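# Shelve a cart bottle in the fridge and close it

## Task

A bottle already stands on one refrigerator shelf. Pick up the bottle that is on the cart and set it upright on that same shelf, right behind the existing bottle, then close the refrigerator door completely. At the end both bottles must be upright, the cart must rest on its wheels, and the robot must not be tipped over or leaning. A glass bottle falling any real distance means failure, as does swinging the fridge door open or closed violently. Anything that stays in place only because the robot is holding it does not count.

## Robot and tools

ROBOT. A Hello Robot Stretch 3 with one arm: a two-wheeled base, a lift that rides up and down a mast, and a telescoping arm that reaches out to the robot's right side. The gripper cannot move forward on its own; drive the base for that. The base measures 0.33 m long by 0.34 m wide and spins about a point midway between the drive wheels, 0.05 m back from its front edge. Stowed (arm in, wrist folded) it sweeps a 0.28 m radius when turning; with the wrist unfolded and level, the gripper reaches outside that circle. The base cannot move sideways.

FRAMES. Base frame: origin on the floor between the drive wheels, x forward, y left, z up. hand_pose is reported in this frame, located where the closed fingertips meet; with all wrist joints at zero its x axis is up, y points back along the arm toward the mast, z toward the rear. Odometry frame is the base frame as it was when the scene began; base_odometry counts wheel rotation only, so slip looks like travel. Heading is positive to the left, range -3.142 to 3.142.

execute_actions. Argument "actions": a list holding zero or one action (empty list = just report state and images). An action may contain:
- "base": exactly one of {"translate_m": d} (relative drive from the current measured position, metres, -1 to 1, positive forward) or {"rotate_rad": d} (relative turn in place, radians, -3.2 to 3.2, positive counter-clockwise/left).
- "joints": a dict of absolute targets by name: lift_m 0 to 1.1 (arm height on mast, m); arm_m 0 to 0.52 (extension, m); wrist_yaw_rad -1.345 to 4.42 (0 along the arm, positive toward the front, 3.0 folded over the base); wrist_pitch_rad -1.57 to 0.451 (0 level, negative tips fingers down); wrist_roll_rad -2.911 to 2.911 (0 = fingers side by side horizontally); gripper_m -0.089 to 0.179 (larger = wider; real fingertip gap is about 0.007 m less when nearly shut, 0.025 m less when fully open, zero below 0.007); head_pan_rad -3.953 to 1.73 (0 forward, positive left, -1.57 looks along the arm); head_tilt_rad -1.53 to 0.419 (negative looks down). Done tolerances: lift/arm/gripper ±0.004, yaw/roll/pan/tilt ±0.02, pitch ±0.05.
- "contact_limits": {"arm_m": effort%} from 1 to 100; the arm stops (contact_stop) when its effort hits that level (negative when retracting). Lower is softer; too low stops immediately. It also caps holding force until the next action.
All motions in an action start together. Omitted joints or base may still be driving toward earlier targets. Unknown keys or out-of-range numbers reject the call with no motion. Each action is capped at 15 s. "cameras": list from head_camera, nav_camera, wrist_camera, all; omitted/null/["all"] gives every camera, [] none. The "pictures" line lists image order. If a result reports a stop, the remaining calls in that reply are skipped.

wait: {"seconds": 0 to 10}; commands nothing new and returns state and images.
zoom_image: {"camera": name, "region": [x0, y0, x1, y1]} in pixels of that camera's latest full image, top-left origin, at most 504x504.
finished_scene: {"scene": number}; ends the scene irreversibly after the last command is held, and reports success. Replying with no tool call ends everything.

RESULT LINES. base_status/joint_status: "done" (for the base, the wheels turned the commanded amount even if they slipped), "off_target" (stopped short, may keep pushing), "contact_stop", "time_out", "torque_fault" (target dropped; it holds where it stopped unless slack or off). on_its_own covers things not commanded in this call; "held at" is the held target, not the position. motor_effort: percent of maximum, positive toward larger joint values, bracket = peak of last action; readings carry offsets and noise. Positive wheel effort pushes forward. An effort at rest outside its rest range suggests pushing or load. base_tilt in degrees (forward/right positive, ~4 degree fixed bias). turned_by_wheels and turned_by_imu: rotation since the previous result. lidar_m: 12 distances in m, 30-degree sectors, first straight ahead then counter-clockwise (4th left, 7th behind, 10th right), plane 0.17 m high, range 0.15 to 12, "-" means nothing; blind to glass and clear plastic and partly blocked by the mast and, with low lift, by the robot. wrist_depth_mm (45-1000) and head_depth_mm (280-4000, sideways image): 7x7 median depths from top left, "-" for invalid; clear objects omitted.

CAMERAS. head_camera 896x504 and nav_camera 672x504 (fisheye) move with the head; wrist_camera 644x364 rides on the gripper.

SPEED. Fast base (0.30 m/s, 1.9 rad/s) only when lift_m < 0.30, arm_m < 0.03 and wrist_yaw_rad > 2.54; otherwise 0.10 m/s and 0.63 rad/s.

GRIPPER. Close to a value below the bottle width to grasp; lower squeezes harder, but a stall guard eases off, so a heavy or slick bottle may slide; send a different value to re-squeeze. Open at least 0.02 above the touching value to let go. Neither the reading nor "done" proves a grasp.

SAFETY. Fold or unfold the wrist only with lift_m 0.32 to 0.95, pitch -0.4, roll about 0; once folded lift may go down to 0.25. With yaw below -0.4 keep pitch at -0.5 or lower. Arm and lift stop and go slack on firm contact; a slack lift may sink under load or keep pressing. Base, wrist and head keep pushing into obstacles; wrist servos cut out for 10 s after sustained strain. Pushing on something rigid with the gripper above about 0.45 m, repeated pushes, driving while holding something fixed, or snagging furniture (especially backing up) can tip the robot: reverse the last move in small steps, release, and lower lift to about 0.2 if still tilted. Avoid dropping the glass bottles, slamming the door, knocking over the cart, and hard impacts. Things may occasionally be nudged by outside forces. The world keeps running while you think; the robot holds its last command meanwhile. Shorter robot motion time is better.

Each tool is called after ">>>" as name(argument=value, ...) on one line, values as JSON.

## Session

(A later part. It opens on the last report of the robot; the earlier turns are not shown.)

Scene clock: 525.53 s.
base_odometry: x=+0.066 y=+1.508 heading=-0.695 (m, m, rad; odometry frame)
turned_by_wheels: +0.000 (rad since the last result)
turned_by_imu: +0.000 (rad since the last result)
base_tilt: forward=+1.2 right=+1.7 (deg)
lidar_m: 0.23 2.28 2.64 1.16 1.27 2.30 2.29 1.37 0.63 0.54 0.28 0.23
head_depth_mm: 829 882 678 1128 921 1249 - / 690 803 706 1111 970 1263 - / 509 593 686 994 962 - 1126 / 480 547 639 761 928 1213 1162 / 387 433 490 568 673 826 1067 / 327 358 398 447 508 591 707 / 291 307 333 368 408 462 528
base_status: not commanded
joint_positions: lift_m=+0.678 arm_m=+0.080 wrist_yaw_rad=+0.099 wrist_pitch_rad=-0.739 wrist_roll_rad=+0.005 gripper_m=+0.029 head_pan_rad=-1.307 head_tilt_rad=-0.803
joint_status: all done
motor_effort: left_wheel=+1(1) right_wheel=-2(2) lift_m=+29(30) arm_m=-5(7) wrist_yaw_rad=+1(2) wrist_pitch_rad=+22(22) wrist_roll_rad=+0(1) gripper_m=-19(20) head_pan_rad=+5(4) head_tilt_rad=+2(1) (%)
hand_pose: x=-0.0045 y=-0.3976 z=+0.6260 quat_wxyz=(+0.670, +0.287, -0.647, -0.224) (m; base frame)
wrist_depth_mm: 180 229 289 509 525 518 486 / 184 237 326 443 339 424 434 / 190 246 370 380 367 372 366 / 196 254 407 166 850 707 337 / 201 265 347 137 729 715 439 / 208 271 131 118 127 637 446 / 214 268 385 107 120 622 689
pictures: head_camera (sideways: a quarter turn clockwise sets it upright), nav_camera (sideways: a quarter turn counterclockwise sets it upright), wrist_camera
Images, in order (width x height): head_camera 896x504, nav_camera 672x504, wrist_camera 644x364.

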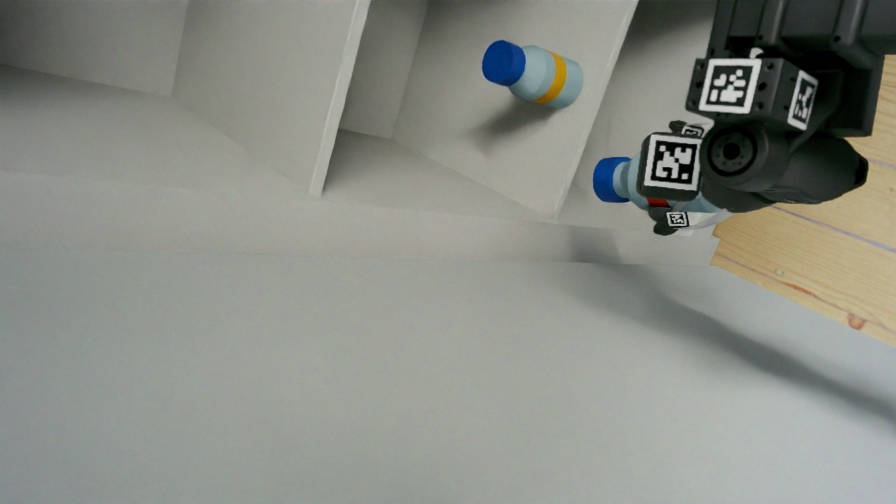

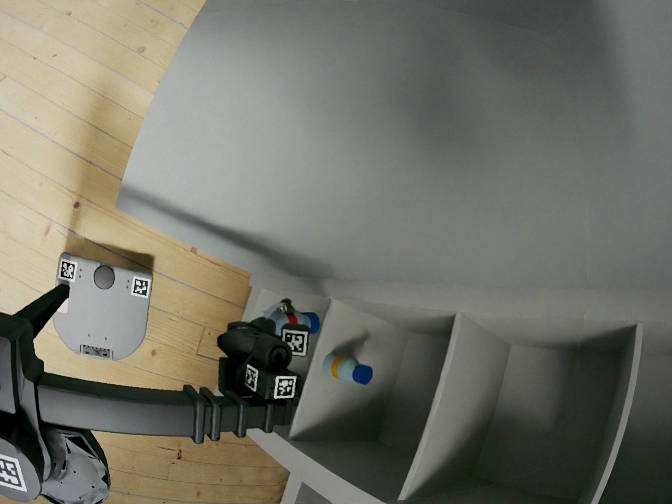

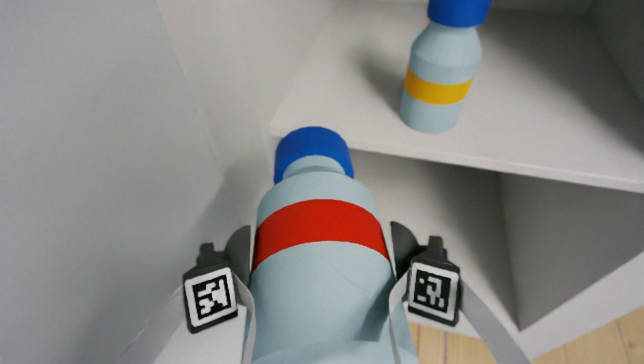

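>>> execute_actions(actions=[{"base":{"translate_m":-0.15},"joints":{"arm_m":0.0,"wrist_yaw_rad":-0.2}}], cameras=[])

>>> execute_actions(actions=[{"base":{"rotate_rad":-1.1},"joints":{"wrist_yaw_rad":0.0,"lift_m":0.4,"arm_m":0.1,"wrist_pitch_rad":-0.8}}])

Scene clock: 534.63 s.
base_odometry: x=-0.049 y=+1.604 heading=-0.695 (m, m, rad; odometry frame)
turned_by_wheels: +0.000 (rad since the last result)
turned_by_imu: +0.001 (rad since the last result)
base_tilt: forward=+1.5 right=+1.9 (deg)
lidar_m: 0.38 2.43 2.67 1.15 1.33 2.15 2.14 1.34 0.56 0.78 0.46 0.38
head_depth_mm: 801 855 656 1103 924 983 1162 / 839 881 676 1110 942 1181 - / 857 878 703 1110 942 1225 - / 706 786 726 1049 1302 1246 1162 / 574 643 722 875 1057 1269 1151 / 533 599 680 761 863 1005 1115 / 479 518 567 623 690 782 897
base_status: done
joint_positions: lift_m=+0.678 arm_m=+0.001 wrist_yaw_rad=-0.198 wrist_pitch_rad=-0.739 wrist_roll_rad=+0.005 gripper_m=+0.029 head_pan_rad=-1.307 head_tilt_rad=-0.803
joint_status: all done
joint sent to its limit — the command would take arm_m past its lower limit, so that joint was sent only as far as its limit.
motor_effort: left_wheel=+1(3) right_wheel=-2(9) lift_m=+29(29) arm_m=-5(6) wrist_yaw_rad=-1(5) wrist_pitch_rad=+22(22) wrist_roll_rad=-1(1) gripper_m=-20(19) head_pan_rad=+4(4) head_tilt_rad=+1(2) (%)
hand_pose: x=-0.0557 y=-0.3161 z=+0.6260 quat_wxyz=(+0.629, +0.188, -0.683, -0.320) (m; base frame)
wrist_depth_mm: 415 530 546 557 341 316 878 / 410 451 425 453 363 968 - / 396 418 848 404 409 - - / 441 585 834 166 497 - 987 / 457 595 764 137 560 870 875 / 442 632 131 118 127 795 773 / 441 594 700 107 120 708 704
pictures: none
No camera images: the call's "cameras" was empty. Leave "cameras" out to get every camera's image.

Scene clock: 538.00 s.
base_odometry: x=-0.049 y=+1.604 heading=-1.795 (m, m, rad; odometry frame)
turned_by_wheels: -1.100 (rad since the last result)
turned_by_imu: -1.093 (rad since the last result)
base_tilt: forward=+1.3 right=+1.7 (deg)
lidar_m: 0.48 0.38 0.38 2.42 2.68 1.15 1.29 2.17 2.14 1.39 0.56 0.87
head_depth_mm: 1617 1965 2246 1912 1572 1344 1168 / 1473 1717 2070 1901 1574 1323 1206 / 1343 1549 1839 1891 1560 1329 - / 1230 1413 1646 1815 1547 1329 1155 / 1140 1294 1492 1729 1545 1334 1158 / 1062 1188 1354 1567 1542 1159 1147 / 991 1107 1216 688 801 1142 1109
base_status: done
joint_positions: lift_m=+0.400 arm_m=+0.100 wrist_yaw_rad=-0.001 wrist_pitch_rad=-0.834 wrist_roll_rad=+0.005 gripper_m=+0.029 head_pan_rad=-1.307 head_tilt_rad=-0.803
joint_status: all done
motor_effort: left_wheel=+1(6) right_wheel=-3(10) lift_m=+22(25) arm_m=+4(6) wrist_yaw_rad=+2(4) wrist_pitch_rad=+19(23) wrist_roll_rad=+0(1) gripper_m=-20(20) head_pan_rad=+5(5) head_tilt_rad=+2(1) (%)
hand_pose: x=-0.0218 y=-0.3990 z=+0.3328 quat_wxyz=(+0.645, +0.285, -0.648, -0.288) (m; base frame)
wrist_depth_mm: 718 873 921 927 902 884 877 / 743 795 786 769 763 770 747 / 690 693 681 673 662 670 653 / 616 607 605 169 593 591 583 / 546 547 545 138 531 537 527 / 414 500 131 118 127 479 478 / 439 451 435 108 120 439 439
pictures: head_camera (sideways: a quarter turn clockwise sets it upright), nav_camera (sideways: a quarter turn counterclockwise sets it upright), wrist_camera
Images, in order (width x height): head_camera 896x504, nav_camera 672x504, wrist_camera 644x364.

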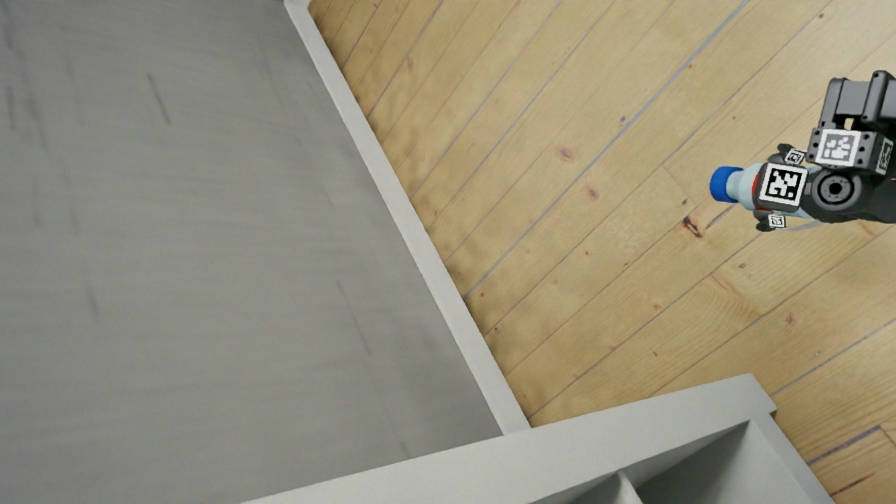

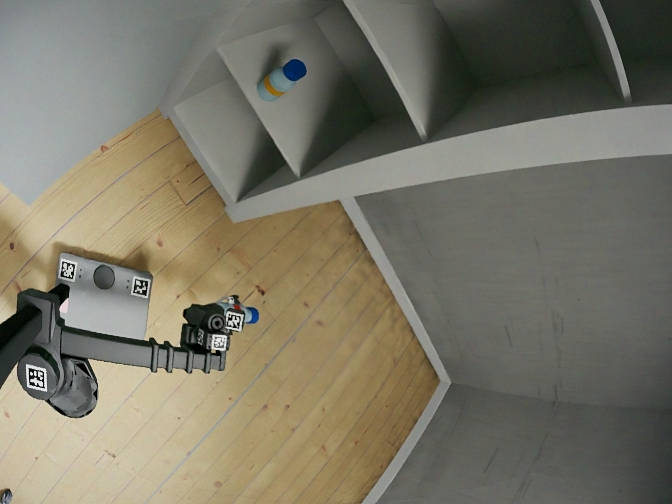

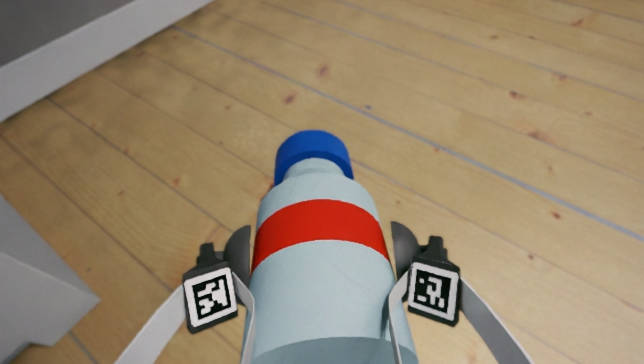

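>>> execute_actions(actions=[{"base":{"rotate_rad":1.1},"joints":{"arm_m":0.0,"lift_m":0.45,"wrist_pitch_rad":0.0,"wrist_yaw_rad":-0.35}}], cameras=[])

>>> execute_actions(actions=[{"joints":{"wrist_pitch_rad":0.45,"lift_m":0.43}}])

Scene clock: 549.27 s.
base_odometry: x=-0.049 y=+1.604 heading=-0.695 (m, m, rad; odometry frame)
turned_by_wheels: +1.100 (rad since the last result)
turned_by_imu: +1.095 (rad since the last result)
base_tilt: forward=+1.2 right=+1.8 (deg)
lidar_m: 0.38 2.42 2.67 1.16 1.33 2.15 2.14 1.34 0.56 0.78 0.46 0.38
head_depth_mm: 804 860 655 1104 926 926 1151 / 834 886 678 1117 946 733 1152 / 856 878 701 1111 941 1221 1181 / 705 786 728 1052 1308 1248 1158 / 574 644 721 873 1046 1263 1154 / 533 599 679 761 867 997 1114 / 478 518 565 624 691 781 896
base_status: done
joint_positions: lift_m=+0.450 arm_m=+0.001 wrist_yaw_rad=-0.348 wrist_pitch_rad=-0.063 wrist_roll_rad=+0.005 gripper_m=+0.029 head_pan_rad=-1.307 head_tilt_rad=-0.803
joint_status: wrist_pitch_rad off_target (ended at -0.063, target +0.000); the others done
joint sent to its limit — the command would take arm_m past its lower limit, so that joint was sent only as far as its limit.
on_its_own: wrist_pitch_rad is at rest, and its effort (+36) is outside its rest range (-20 to +32)
motor_effort: left_wheel=-2(7) right_wheel=+3(11) lift_m=+29(30) arm_m=-5(5) wrist_yaw_rad=-1(3) wrist_pitch_rad=+36(36) wrist_roll_rad=-1(1) gripper_m=-19(19) head_pan_rad=+5(4) head_tilt_rad=+2(1) (%)
hand_pose: x=-0.1082 y=-0.3853 z=+0.5481 quat_wxyz=(+0.691, -0.100, -0.702, -0.145) (m; base frame)
wrist_depth_mm: 548 642 667 482 298 891 941 / 503 648 676 513 307 937 979 / 486 341 692 368 317 956 - / 476 340 511 167 327 996 - / 323 340 322 137 333 - - / 508 724 129 118 127 - - / 497 684 694 107 120 896 880
pictures: none
No camera images: the call's "cameras" was empty. Leave "cameras" out to get every camera's image.

Scene clock: 550.27 s.
base_odometry: x=-0.049 y=+1.604 heading=-0.695 (m, m, rad; odometry frame)
turned_by_wheels: +0.000 (rad since the last result)
turned_by_imu: +0.000 (rad since the last result)
base_tilt: forward=+1.2 right=+1.9 (deg)
lidar_m: 0.38 2.43 2.67 1.15 1.33 2.16 2.14 1.34 0.56 0.78 0.46 0.38
head_depth_mm: 802 857 655 1101 925 850 1138 / 840 884 678 1114 947 650 1150 / 858 881 702 1107 943 1225 1201 / 704 788 727 1051 1300 1254 1153 / 574 644 722 872 1049 1260 1153 / 533 602 679 765 865 1003 1113 / 478 519 566 625 693 783 897
base_status: not commanded
joint_positions: lift_m=+0.430 arm_m=+0.001 wrist_yaw_rad=-0.348 wrist_pitch_rad=+0.374 wrist_roll_rad=+0.005 gripper_m=+0.029 head_pan_rad=-1.307 head_tilt_rad=-0.803
joint_status: wrist_pitch_rad off_target (ended at +0.374, target +0.450); the others done
joint sent to its limit — the command would take wrist_pitch_rad past its upper limit, so that joint was sent only as far as its limit.
on_its_own: wrist_pitch_rad is at rest, and its effort (+36) is outside its rest range (-20 to +32)
motor_effort: left_wheel=-2(2) right_wheel=+3(3) lift_m=+23(25) arm_m=-5(5) wrist_yaw_rad=-1(1) wrist_pitch_rad=+36(41) wrist_roll_rad=-1(1) gripper_m=-20(19) head_pan_rad=+4(4) head_tilt_rad=+2(1) (%)
hand_pose: x=-0.1058 y=-0.3788 z=+0.6401 quat_wxyz=(+0.706, -0.250, -0.663, +0.010) (m; base frame)
wrist_depth_mm: 385 392 416 422 - - - / 461 477 489 467 390 - - / 507 653 678 365 377 - - / 511 709 765 166 355 - - / 515 690 711 137 339 975 - / 495 344 129 118 128 934 973 / 470 318 402 107 123 902 942
pictures: head_camera (sideways: a quarter turn clockwise sets it upright), nav_camera (sideways: a quarter turn counterclockwise sets it upright), wrist_camera
Images, in order (width x height): head_camera 896x504, nav_camera 672x504, wrist_camera 644x364.

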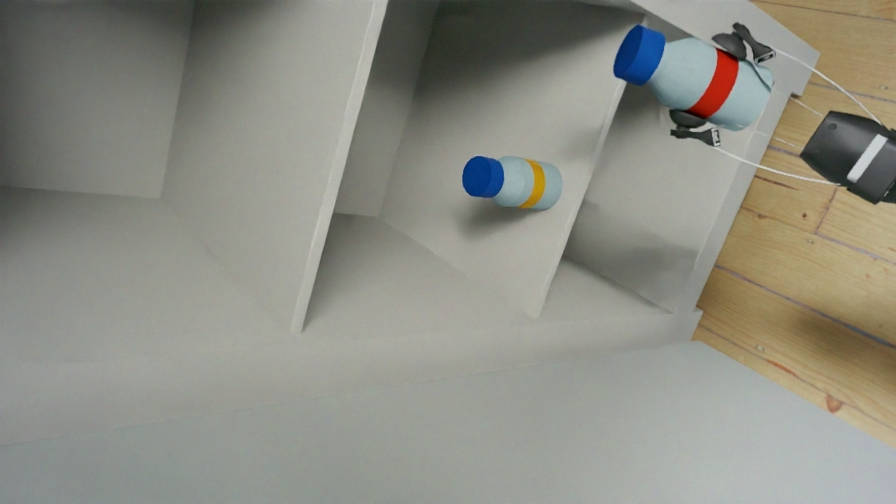

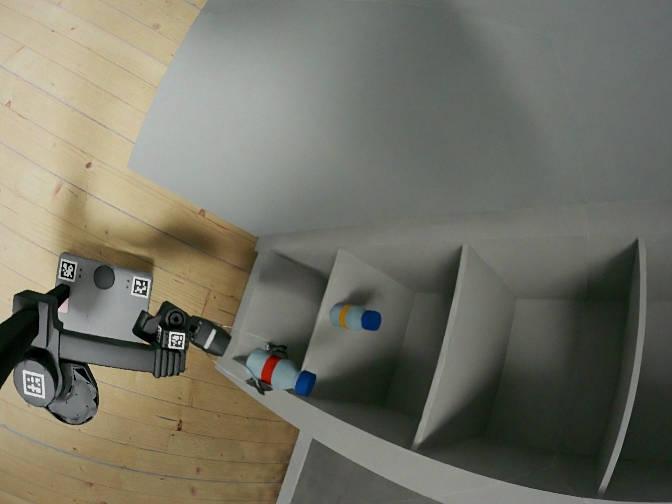

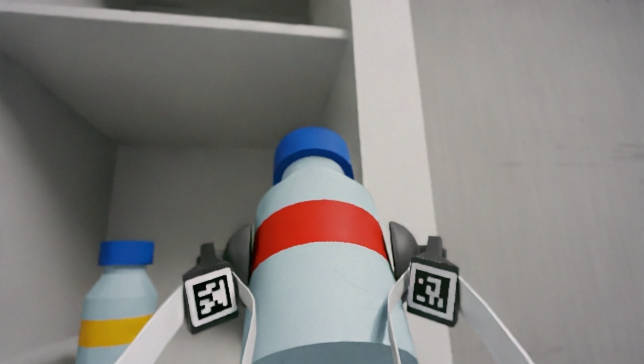

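>>> execute_actions(actions=[{"joints":{"lift_m":0.27,"wrist_yaw_rad":-0.2,"head_tilt_rad":-1.0,"arm_m":0.02}}])

Scene clock: 569.50 s.
base_odometry: x=-0.049 y=+1.604 heading=-0.695 (m, m, rad; odometry frame)
turned_by_wheels: +0.000 (rad since the last result)
turned_by_imu: +0.001 (rad since the last result)
base_tilt: forward=+1.4 right=+1.8 (deg)
lidar_m: 0.38 2.42 2.67 1.15 1.33 2.15 2.14 1.34 0.56 0.78 0.46 0.38
head_depth_mm: 759 622 1086 945 1014 1250 1116 / 752 637 1091 957 1201 1249 1128 / 745 651 1091 958 1274 1276 - / 709 858 1041 1314 1315 1236 - / 611 698 851 1069 1327 1233 1112 / 568 649 750 870 1046 1193 1106 / 502 553 616 701 809 962 1074
base_status: not commanded
joint_positions: lift_m=+0.270 arm_m=+0.020 wrist_yaw_rad=-0.202 wrist_pitch_rad=+0.377 wrist_roll_rad=+0.005 gripper_m=+0.029 head_pan_rad=-1.307 head_tilt_rad=-0.987
joint_status: all done
on_its_own: wrist_pitch_rad is at rest, and its effort (+35) is outside its rest range (-20 to +32)
motor_effort: left_wheel=-2(2) right_wheel=+2(3) lift_m=+22(22) arm_m=+5(5) wrist_yaw_rad=+2(6) wrist_pitch_rad=+35(35) wrist_roll_rad=-1(1) gripper_m=-19(19) head_pan_rad=+4(4) head_tilt_rad=-5(18) (%)
hand_pose: x=-0.0709 y=-0.4068 z=+0.4806 quat_wxyz=(+0.703, -0.201, -0.679, +0.062) (m; base frame)
wrist_depth_mm: 405 567 600 606 366 - - / 404 608 767 764 360 975 976 / 399 592 764 778 367 916 945 / 400 546 738 166 371 319 900 / 368 399 323 137 307 304 859 / 394 584 129 118 128 294 832 / 405 537 659 107 123 281 796
pictures: head_camera (sideways: a quarter turn clockwise sets it upright), nav_camera (sideways: a quarter turn counterclockwise sets it upright), wrist_camera
Images, in order (width x height): head_camera 896x504, nav_camera 672x504, wrist_camera 644x364.

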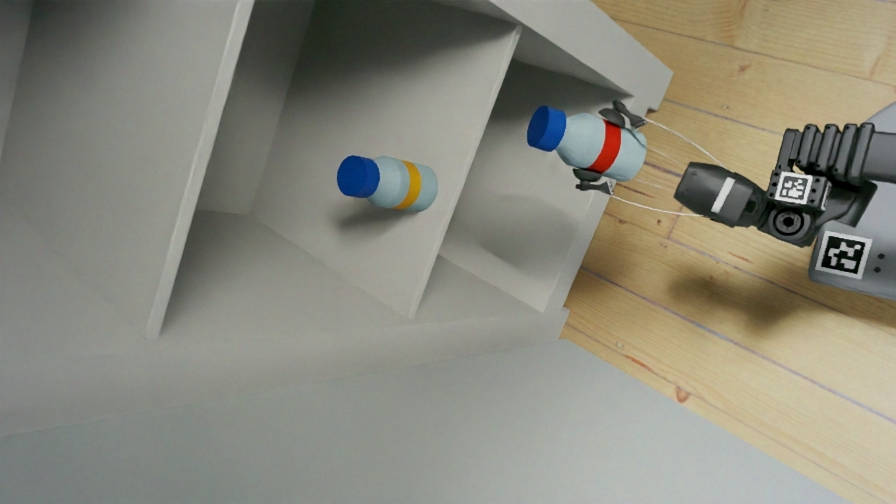

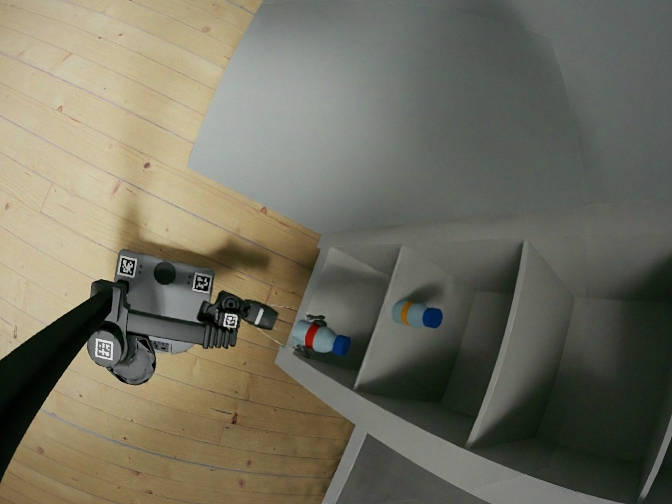

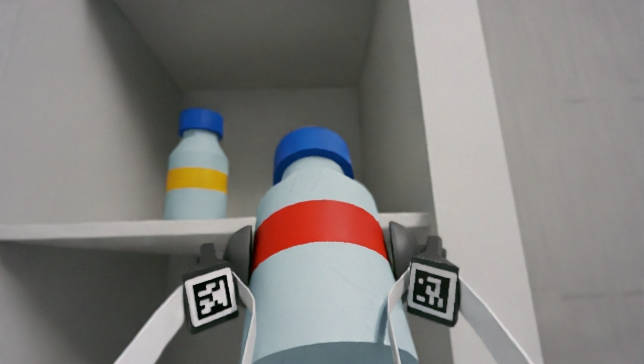

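>>> execute_actions(actions=[{"joints":{"arm_m":0.11}}], cameras=["wrist_camera","head_camera"])

>>> execute_actions(actions=[{"joints":{"arm_m":0.155},"contact_limits":{"arm_m":20}}], cameras=["wrist_camera","head_camera"])

Scene clock: 577.17 s.
base_odometry: x=-0.049 y=+1.604 heading=-0.695 (m, m, rad; odometry frame)
turned_by_wheels: +0.000 (rad since the last result)
turned_by_imu: +0.001 (rad since the last result)
base_tilt: forward=+1.3 right=+1.8 (deg)
lidar_m: 0.38 2.43 2.67 1.16 1.33 2.16 2.14 1.34 0.56 0.78 0.46 0.38
head_depth_mm: 759 623 1074 942 1010 1245 1118 / 756 636 1093 940 1217 1247 1115 / 744 656 1090 951 1257 - - / 709 853 1034 1311 1314 1233 1149 / 611 699 850 1066 1328 1228 1108 / 567 648 751 871 1049 1184 1103 / 501 554 620 699 807 953 1075
base_status: not commanded
joint_positions: lift_m=+0.270 arm_m=+0.110 wrist_yaw_rad=-0.201 wrist_pitch_rad=+0.377 wrist_roll_rad=+0.005 gripper_m=+0.029 head_pan_rad=-1.307 head_tilt_rad=-0.987
joint_status: all done
on_its_own: wrist_pitch_rad is at rest, and its effort (+35) is outside its rest range (-20 to +32)
motor_effort: left_wheel=-2(2) right_wheel=+4(3) lift_m=+23(22) arm_m=+5(7) wrist_yaw_rad=+1(2) wrist_pitch_rad=+35(35) wrist_roll_rad=-1(1) gripper_m=-19(19) head_pan_rad=+4(4) head_tilt_rad=-4(5) (%)
hand_pose: x=-0.0708 y=-0.4968 z=+0.4806 quat_wxyz=(+0.703, -0.201, -0.679, +0.062) (m; base frame)
wrist_depth_mm: 394 551 598 609 409 257 938 / 395 499 720 728 415 246 875 / 393 461 699 700 422 236 825 / 391 461 304 165 377 227 226 / 283 302 235 137 286 222 216 / 384 555 128 118 128 224 206 / 381 505 583 107 123 211 199
pictures: head_camera (sideways: a quarter turn clockwise sets it upright), wrist_camera
Images, in order (width x height): head_camera 896x504, wrist_camera 644x364.

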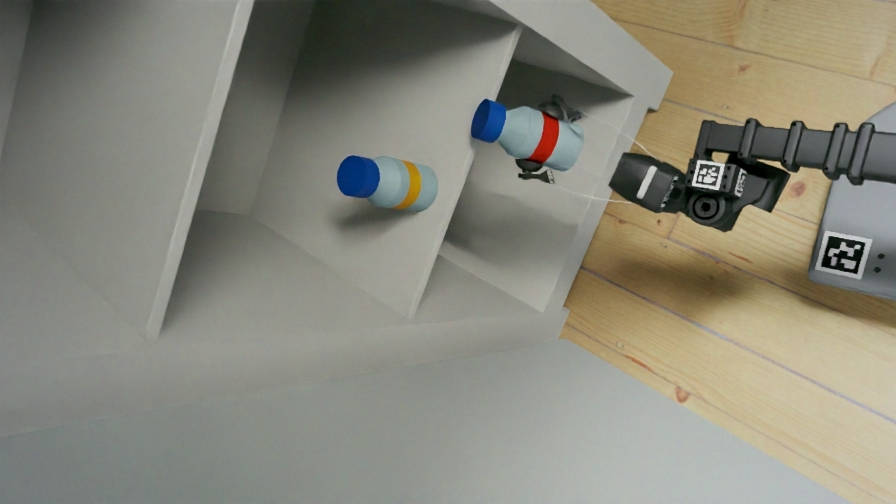

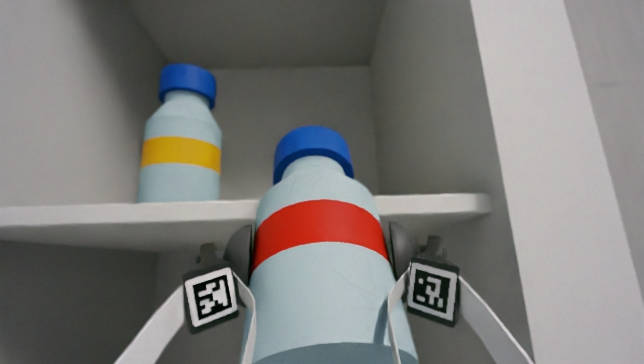

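Scene clock: 578.60 s.
base_odometry: x=-0.049 y=+1.604 heading=-0.695 (m, m, rad; odometry frame)
turned_by_wheels: +0.000 (rad since the last result)
turned_by_imu: +0.000 (rad since the last result)
base_tilt: forward=+1.3 right=+1.7 (deg)
lidar_m: 0.38 2.43 2.68 1.16 1.33 2.15 2.14 1.34 0.56 0.78 0.46 0.38
head_depth_mm: 755 620 1078 942 1017 1246 1124 / 751 638 1096 935 1241 1232 1121 / 750 652 1087 944 1277 1207 1149 / 708 856 1033 1311 1316 1238 1148 / 611 699 855 1073 1328 1229 1117 / 568 650 750 875 1047 1190 1106 / 502 553 618 699 807 953 1073
base_status: not commanded
joint_positions: lift_m=+0.270 arm_m=+0.154 wrist_yaw_rad=-0.207 wrist_pitch_rad=+0.334 wrist_roll_rad=+0.005 gripper_m=+0.029 head_pan_rad=-1.307 head_tilt_rad=-0.988
joint_status: all done
on_its_own: arm_m is at rest, and its effort (+15) is outside its rest range (-14 to +14); wrist_pitch_rad is at rest, and its effort (+59) is outside its rest range (-20 to +32)
motor_effort: left_wheel=-3(3) right_wheel=+2(3) lift_m=+28(28) arm_m=+15(16) wrist_yaw_rad=+6(6) wrist_pitch_rad=+59(59) wrist_roll_rad=-1(1) gripper_m=-20(19) head_pan_rad=+4(4) head_tilt_rad=-5(5) (%)
contact_limits: arm_m 20 (drawing in: default 32, maximum 52; extending or still: default 44, maximum 71)
hand_pose: x=-0.0727 y=-0.5436 z=+0.4696 quat_wxyz=(+0.704, -0.188, -0.683, +0.045) (m; base frame)
wrist_depth_mm: 390 462 618 654 428 226 195 / 386 242 660 147 436 229 188 / 384 232 625 148 444 231 181 / 195 201 193 131 196 201 176 / 363 475 326 126 326 235 171 / 379 542 135 122 129 229 166 / 374 502 546 119 329 221 161
pictures: head_camera (sideways: a quarter turn clockwise sets it upright), wrist_camera
Images, in order (width x height): head_camera 896x504, wrist_camera 644x364.

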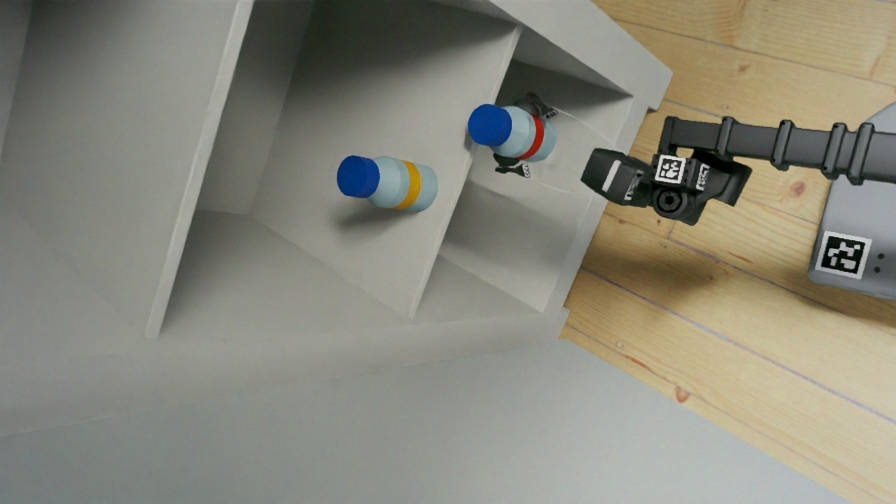

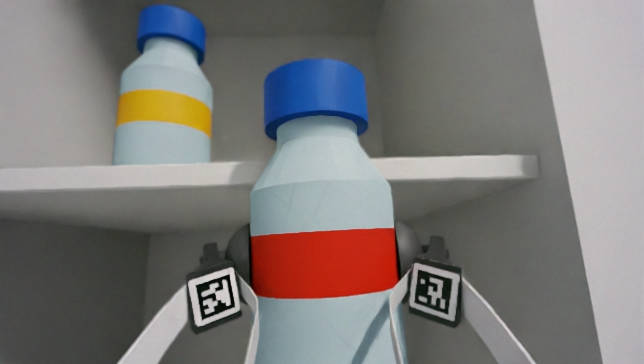

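>>> execute_actions(actions=[{"joints":{"arm_m":0.15,"lift_m":0.285}}], cameras=[])

>>> execute_actions(actions=[{"joints":{"arm_m":0.19},"contact_limits":{"arm_m":22}}], cameras=["wrist_camera","head_camera"])

Scene clock: 585.13 s.
base_odometry: x=-0.049 y=+1.604 heading=-0.695 (m, m, rad; odometry frame)
turned_by_wheels: +0.000 (rad since the last result)
turned_by_imu: +0.001 (rad since the last result)
base_tilt: forward=+1.3 right=+1.8 (deg)
lidar_m: 0.38 2.42 2.68 1.16 1.33 2.15 2.14 1.34 0.56 0.78 0.46 0.38
head_depth_mm: 761 622 1079 947 1012 1248 1118 / 750 636 1099 943 1239 1235 1125 / 749 654 1093 944 1289 1198 1148 / 706 857 1042 1312 1319 1235 1144 / 611 700 847 1070 1329 1231 1104 / 567 649 750 874 1050 1193 1108 / 500 554 618 699 805 960 1079
base_status: not commanded
joint_positions: lift_m=+0.284 arm_m=+0.149 wrist_yaw_rad=-0.207 wrist_pitch_rad=+0.287 wrist_roll_rad=+0.005 gripper_m=+0.029 head_pan_rad=-1.307 head_tilt_rad=-0.988
joint_status: all done
on_its_own: wrist_pitch_rad is at rest, and its effort (+85) is outside its rest range (-20 to +32)
motor_effort: left_wheel=-3(3) right_wheel=+2(2) lift_m=+38(40) arm_m=+9(12) wrist_yaw_rad=+6(6) wrist_pitch_rad=+85(86) wrist_roll_rad=-1(1) gripper_m=-20(20) head_pan_rad=+5(4) head_tilt_rad=-6(5) (%)
hand_pose: x=-0.0733 y=-0.5416 z=+0.4721 quat_wxyz=(+0.705, -0.172, -0.687, +0.028) (m; base frame)
wrist_depth_mm: 387 258 646 657 425 226 190 / 386 235 638 148 430 228 184 / 385 229 627 147 437 230 180 / 193 201 193 131 196 203 175 / 362 518 428 125 323 233 172 / 376 544 134 122 129 235 167 / 375 503 560 119 331 220 164
pictures: none
No camera images: the call's "cameras" was empty. Leave "cameras" out to get every camera's image.

Scene clock: 586.50 s.
base_odometry: x=-0.049 y=+1.604 heading=-0.696 (m, m, rad; odometry frame)
turned_by_wheels: +0.000 (rad since the last result)
turned_by_imu: +0.000 (rad since the last result)
base_tilt: forward=+1.5 right=+1.8 (deg)
lidar_m: 0.38 2.43 2.67 1.16 1.33 2.16 2.14 1.35 0.56 0.78 0.46 0.38
head_depth_mm: 759 623 1074 939 1012 1249 1121 / 749 636 1092 940 1259 1230 1116 / 744 652 1085 933 1292 1213 1146 / 708 858 1038 1311 1322 1234 1147 / 610 698 854 1064 1323 1228 1108 / 566 649 749 870 1051 1192 1109 / 501 552 619 700 810 960 1070
base_status: not commanded
joint_positions: lift_m=+0.284 arm_m=+0.189 wrist_yaw_rad=-0.218 wrist_pitch_rad=+0.256 wrist_roll_rad=+0.012 gripper_m=+0.029 head_pan_rad=-1.307 head_tilt_rad=-0.988
joint_status: all done
on_its_own: wrist_yaw_rad is at rest, and its effort (+16) is outside its rest range (-12 to +12); wrist_pitch_rad is at rest, and its effort (+100) is outside its rest range (-20 to +32)
motor_effort: left_wheel=-5(5) right_wheel=+10(10) lift_m=+39(39) arm_m=+8(22) wrist_yaw_rad=+16(15) wrist_pitch_rad=+100(100) wrist_roll_rad=-3(4) gripper_m=-21(21) head_pan_rad=+4(4) head_tilt_rad=-5(5) (%)
contact_limits: arm_m 22 (drawing in: default 32, maximum 52; extending or still: default 44, maximum 71)
hand_pose: x=-0.0764 y=-0.5825 z=+0.4643 quat_wxyz=(+0.703, -0.166, -0.691, +0.014) (m; base frame)
wrist_depth_mm: 368 190 585 601 420 228 156 / 349 186 576 100 342 230 157 / 182 150 150 82 154 158 156 / 206 219 190 90 221 221 159 / 379 537 542 108 124 238 161 / 374 527 - 112 125 231 161 / 375 501 524 143 413 225 162
pictures: head_camera (sideways: a quarter turn clockwise sets it upright), wrist_camera
Images, in order (width x height): head_camera 896x504, wrist_camera 644x364.

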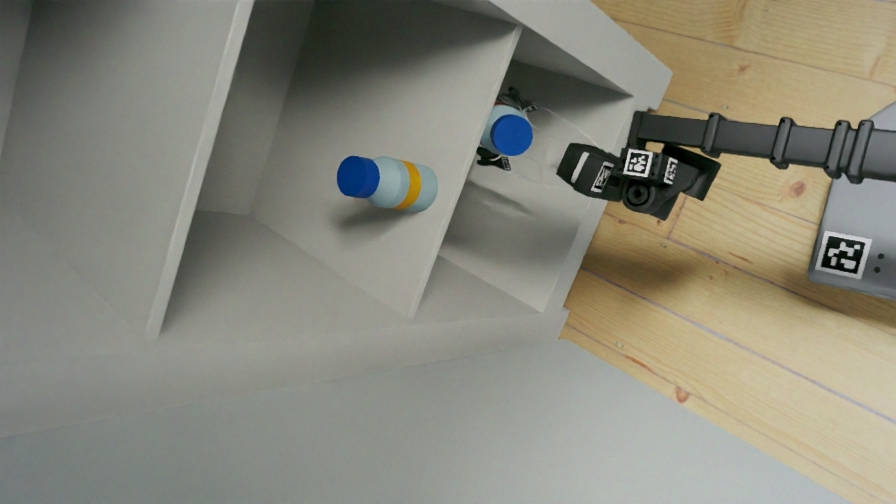

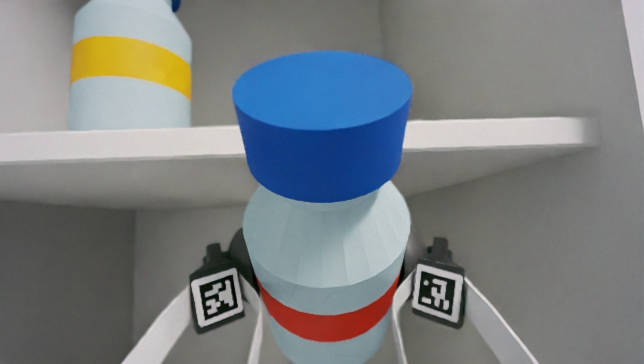

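>>> execute_actions(actions=[{"joints":{"arm_m":0.05}}], cameras=[])

>>> execute_actions(actions=[{"joints":{"arm_m":0.0,"wrist_pitch_rad":-0.44,"lift_m":0.57,"head_tilt_rad":-0.7}}])

Scene clock: 594.97 s.
base_odometry: x=-0.049 y=+1.604 heading=-0.695 (m, m, rad; odometry frame)
turned_by_wheels: +0.000 (rad since the last result)
turned_by_imu: +0.002 (rad since the last result)
base_tilt: forward=+1.3 right=+1.8 (deg)
lidar_m: 0.38 2.43 2.68 1.15 1.33 2.15 2.15 1.34 0.56 0.78 0.46 0.38
head_depth_mm: 757 621 1076 942 1013 1250 1123 / 752 635 1095 958 1261 1244 1131 / 746 649 1089 953 1290 1277 - / 709 859 1034 1316 1323 1234 1147 / 608 700 855 1071 1336 1230 1106 / 571 647 753 868 1049 1185 1108 / 500 553 617 699 808 959 1076
base_status: not commanded
joint_positions: lift_m=+0.285 arm_m=+0.050 wrist_yaw_rad=-0.200 wrist_pitch_rad=+0.181 wrist_roll_rad=+0.006 gripper_m=+0.029 head_pan_rad=-1.307 head_tilt_rad=-0.988
joint_status: all done
on_its_own: wrist_pitch_rad is held at +0.239, not at your +0.450, by its stall guard, which is not easing now; wrist_pitch_rad is at rest, and its effort (+33) is outside its rest range (-20 to +32)
motor_effort: left_wheel=-2(2) right_wheel=+2(3) lift_m=+30(29) arm_m=-5(6) wrist_yaw_rad=+0(0) wrist_pitch_rad=+33(33) wrist_roll_rad=-1(1) gripper_m=-19(19) head_pan_rad=+4(5) head_tilt_rad=-5(5) (%)
hand_pose: x=-0.0723 y=-0.4466 z=+0.4457 quat_wxyz=(+0.705, -0.133, -0.696, -0.007) (m; base frame)
wrist_depth_mm: 407 553 717 708 371 272 855 / 397 489 326 96 300 270 848 / 393 319 316 96 284 267 841 / 367 459 353 112 310 263 854 / 391 580 688 112 282 261 823 / 394 565 135 121 136 260 811 / 395 523 667 139 361 257 814
pictures: none
No camera images: the call's "cameras" was empty. Leave "cameras" out to get every camera's image.

Scene clock: 598.40 s.
base_odometry: x=-0.049 y=+1.604 heading=-0.695 (m, m, rad; odometry frame)
turned_by_wheels: +0.000 (rad since the last result)
turned_by_imu: +0.001 (rad since the last result)
base_tilt: forward=+1.3 right=+1.8 (deg)
lidar_m: 0.38 2.42 2.68 1.16 1.33 2.15 2.14 1.34 0.56 0.78 0.46 0.38
head_depth_mm: 789 873 788 1091 1004 873 999 / 822 909 782 1135 999 1190 625 / 846 941 779 1170 921 1233 1155 / 691 780 772 1030 992 1261 1168 / 565 624 691 796 942 1127 1189 / 521 577 643 717 795 898 1035 / 472 506 545 591 648 716 801
base_status: not commanded
joint_positions: lift_m=+0.570 arm_m=+0.001 wrist_yaw_rad=-0.200 wrist_pitch_rad=-0.488 wrist_roll_rad=+0.006 gripper_m=+0.029 head_pan_rad=-1.307 head_tilt_rad=-0.705
joint_status: all done
joint sent to its limit — the command would take arm_m past its lower limit, so that joint was sent only as far as its limit.
motor_effort: left_wheel=-2(2) right_wheel=+3(3) lift_m=+30(32) arm_m=-5(5) wrist_yaw_rad=+0(0) wrist_pitch_rad=+27(33) wrist_roll_rad=-1(1) gripper_m=-18(19) head_pan_rad=+3(5) head_tilt_rad=+2(22) (%)
hand_pose: x=-0.0642 y=-0.3571 z=+0.5670 quat_wxyz=(+0.664, +0.101, -0.701, -0.239) (m; base frame)
wrist_depth_mm: 418 504 647 668 336 279 807 / 407 490 348 97 303 312 870 / 378 371 358 97 338 942 966 / 393 562 839 112 368 - - / 403 593 761 113 395 953 933 / 440 579 136 122 137 803 797 / 452 542 578 140 563 697 687
pictures: head_camera (sideways: a quarter turn clockwise sets it upright), nav_camera (sideways: a quarter turn counterclockwise sets it upright), wrist_camera
Images, in order (width x height): head_camera 896x504, nav_camera 672x504, wrist_camera 644x364.

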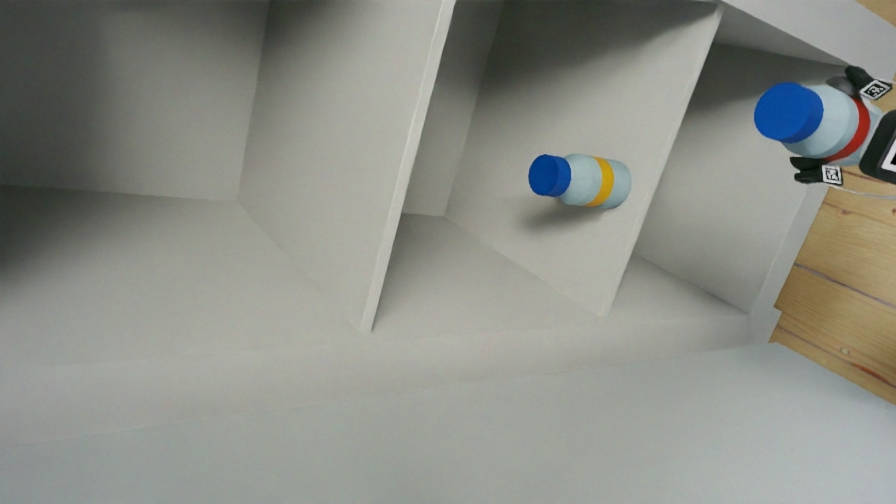

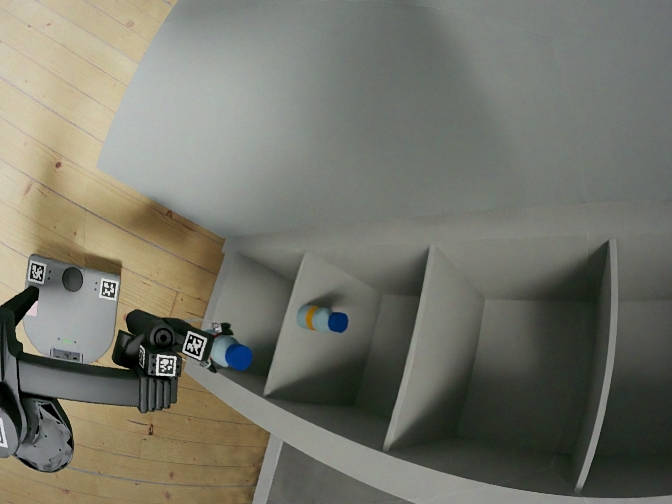

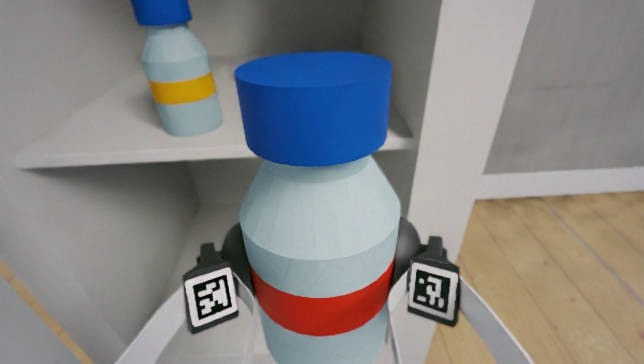

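>>> execute_actions(actions=[{"base":{"translate_m":0.16},"joints":{"lift_m":0.675,"wrist_yaw_rad":0.0,"wrist_pitch_rad":-0.4}}], cameras=[])

>>> execute_actions(actions=[{"joints":{"arm_m":0.2,"head_pan_rad":-1.55}}], cameras=["wrist_camera","head_camera"])

Scene clock: 621.10 s.
base_odometry: x=+0.074 y=+1.501 heading=-0.696 (m, m, rad; odometry frame)
turned_by_wheels: +0.000 (rad since the last result)
turned_by_imu: +0.000 (rad since the last result)
base_tilt: forward=+1.4 right=+1.7 (deg)
lidar_m: 0.22 2.27 2.64 1.16 1.26 2.30 2.30 1.38 0.64 0.51 0.27 0.22
head_depth_mm: 817 899 789 1129 949 1189 1107 / 625 789 783 1156 1001 1037 1124 / 489 558 645 777 942 1053 1156 / 444 500 577 677 800 1000 1165 / 362 400 445 503 579 676 824 / 306 333 364 401 446 505 581 / - 293 307 333 365 403 449
base_status: done
joint_positions: lift_m=+0.675 arm_m=+0.001 wrist_yaw_rad=-0.002 wrist_pitch_rad=-0.455 wrist_roll_rad=+0.006 gripper_m=+0.029 head_pan_rad=-1.307 head_tilt_rad=-0.705
joint_status: wrist_pitch_rad off_target (ended at -0.455, target -0.400); the others done
motor_effort: left_wheel=-2(3) right_wheel=+2(10) lift_m=+29(30) arm_m=-4(5) wrist_yaw_rad=+1(5) wrist_pitch_rad=+31(34) wrist_roll_rad=-1(1) gripper_m=-20(19) head_pan_rad=+4(4) head_tilt_rad=+3(3) (%)
hand_pose: x=-0.0219 y=-0.3660 z=+0.6792 quat_wxyz=(+0.687, +0.159, -0.691, -0.161) (m; base frame)
wrist_depth_mm: 207 269 340 676 666 644 421 / 209 273 338 97 711 675 417 / 212 276 369 97 421 606 413 / 209 281 403 113 450 482 404 / 212 284 366 113 428 554 400 / 214 288 137 121 137 644 424 / 216 275 472 140 679 592 487
pictures: none
No camera images: the call's "cameras" was empty. Leave "cameras" out to get every camera's image.

Scene clock: 623.80 s.
base_odometry: x=+0.074 y=+1.501 heading=-0.696 (m, m, rad; odometry frame)
turned_by_wheels: +0.000 (rad since the last result)
turned_by_imu: +0.000 (rad since the last result)
base_tilt: forward=+1.3 right=+1.8 (deg)
lidar_m: 0.22 2.28 2.64 1.16 1.26 2.31 2.30 1.38 0.64 0.51 0.27 0.22
head_depth_mm: 813 904 785 1136 999 1003 1121 / 825 919 782 1166 1015 - - / 841 938 779 1179 896 - 1161 / 826 922 777 1165 737 1202 1171 / 551 598 656 751 882 1042 1169 / 481 529 589 622 673 730 797 / 406 426 447 472 499 529 567
base_status: not commanded
joint_positions: lift_m=+0.675 arm_m=+0.200 wrist_yaw_rad=-0.001 wrist_pitch_rad=-0.455 wrist_roll_rad=+0.006 gripper_m=+0.029 head_pan_rad=-1.543 head_tilt_rad=-0.705
joint_status: all done
motor_effort: left_wheel=-2(2) right_wheel=+2(3) lift_m=+29(29) arm_m=+5(5) wrist_yaw_rad=+1(2) wrist_pitch_rad=+31(31) wrist_roll_rad=-1(1) gripper_m=-18(19) head_pan_rad=-5(29) head_tilt_rad=+2(3) (%)
hand_pose: x=-0.0218 y=-0.5643 z=+0.6792 quat_wxyz=(+0.687, +0.159, -0.691, -0.161) (m; base frame)
wrist_depth_mm: 136 160 260 511 500 475 453 / 149 162 210 97 532 518 474 / 166 167 227 97 579 557 468 / 193 185 233 113 247 455 440 / 225 204 217 113 231 374 383 / 177 234 137 121 137 325 324 / 179 269 290 139 278 281 278
pictures: head_camera (sideways: a quarter turn clockwise sets it upright), wrist_camera
Images, in order (width x height): head_camera 896x504, wrist_camera 644x364.

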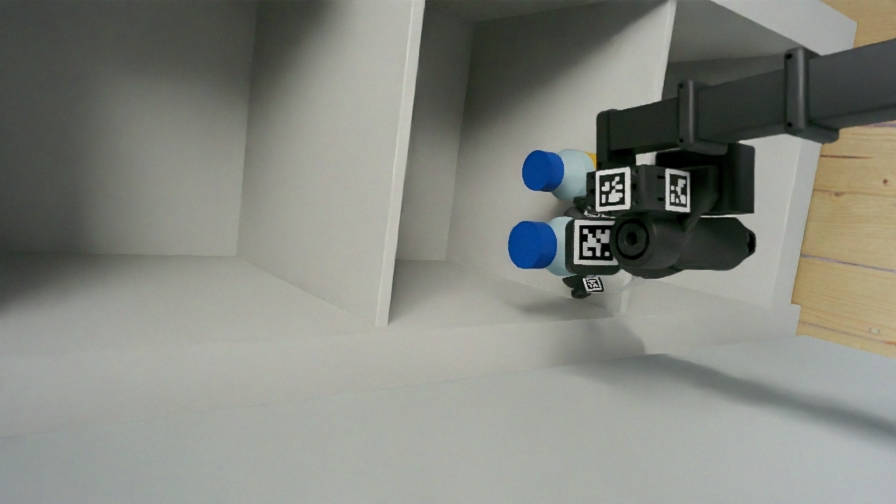

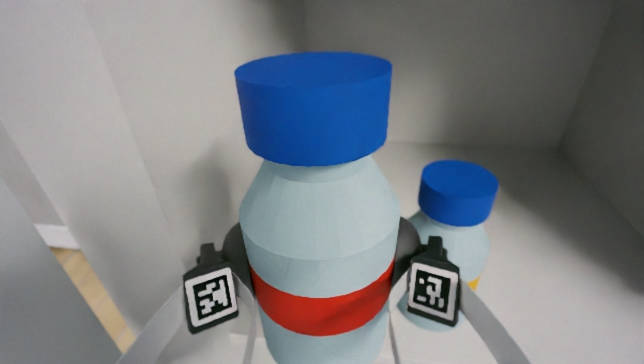

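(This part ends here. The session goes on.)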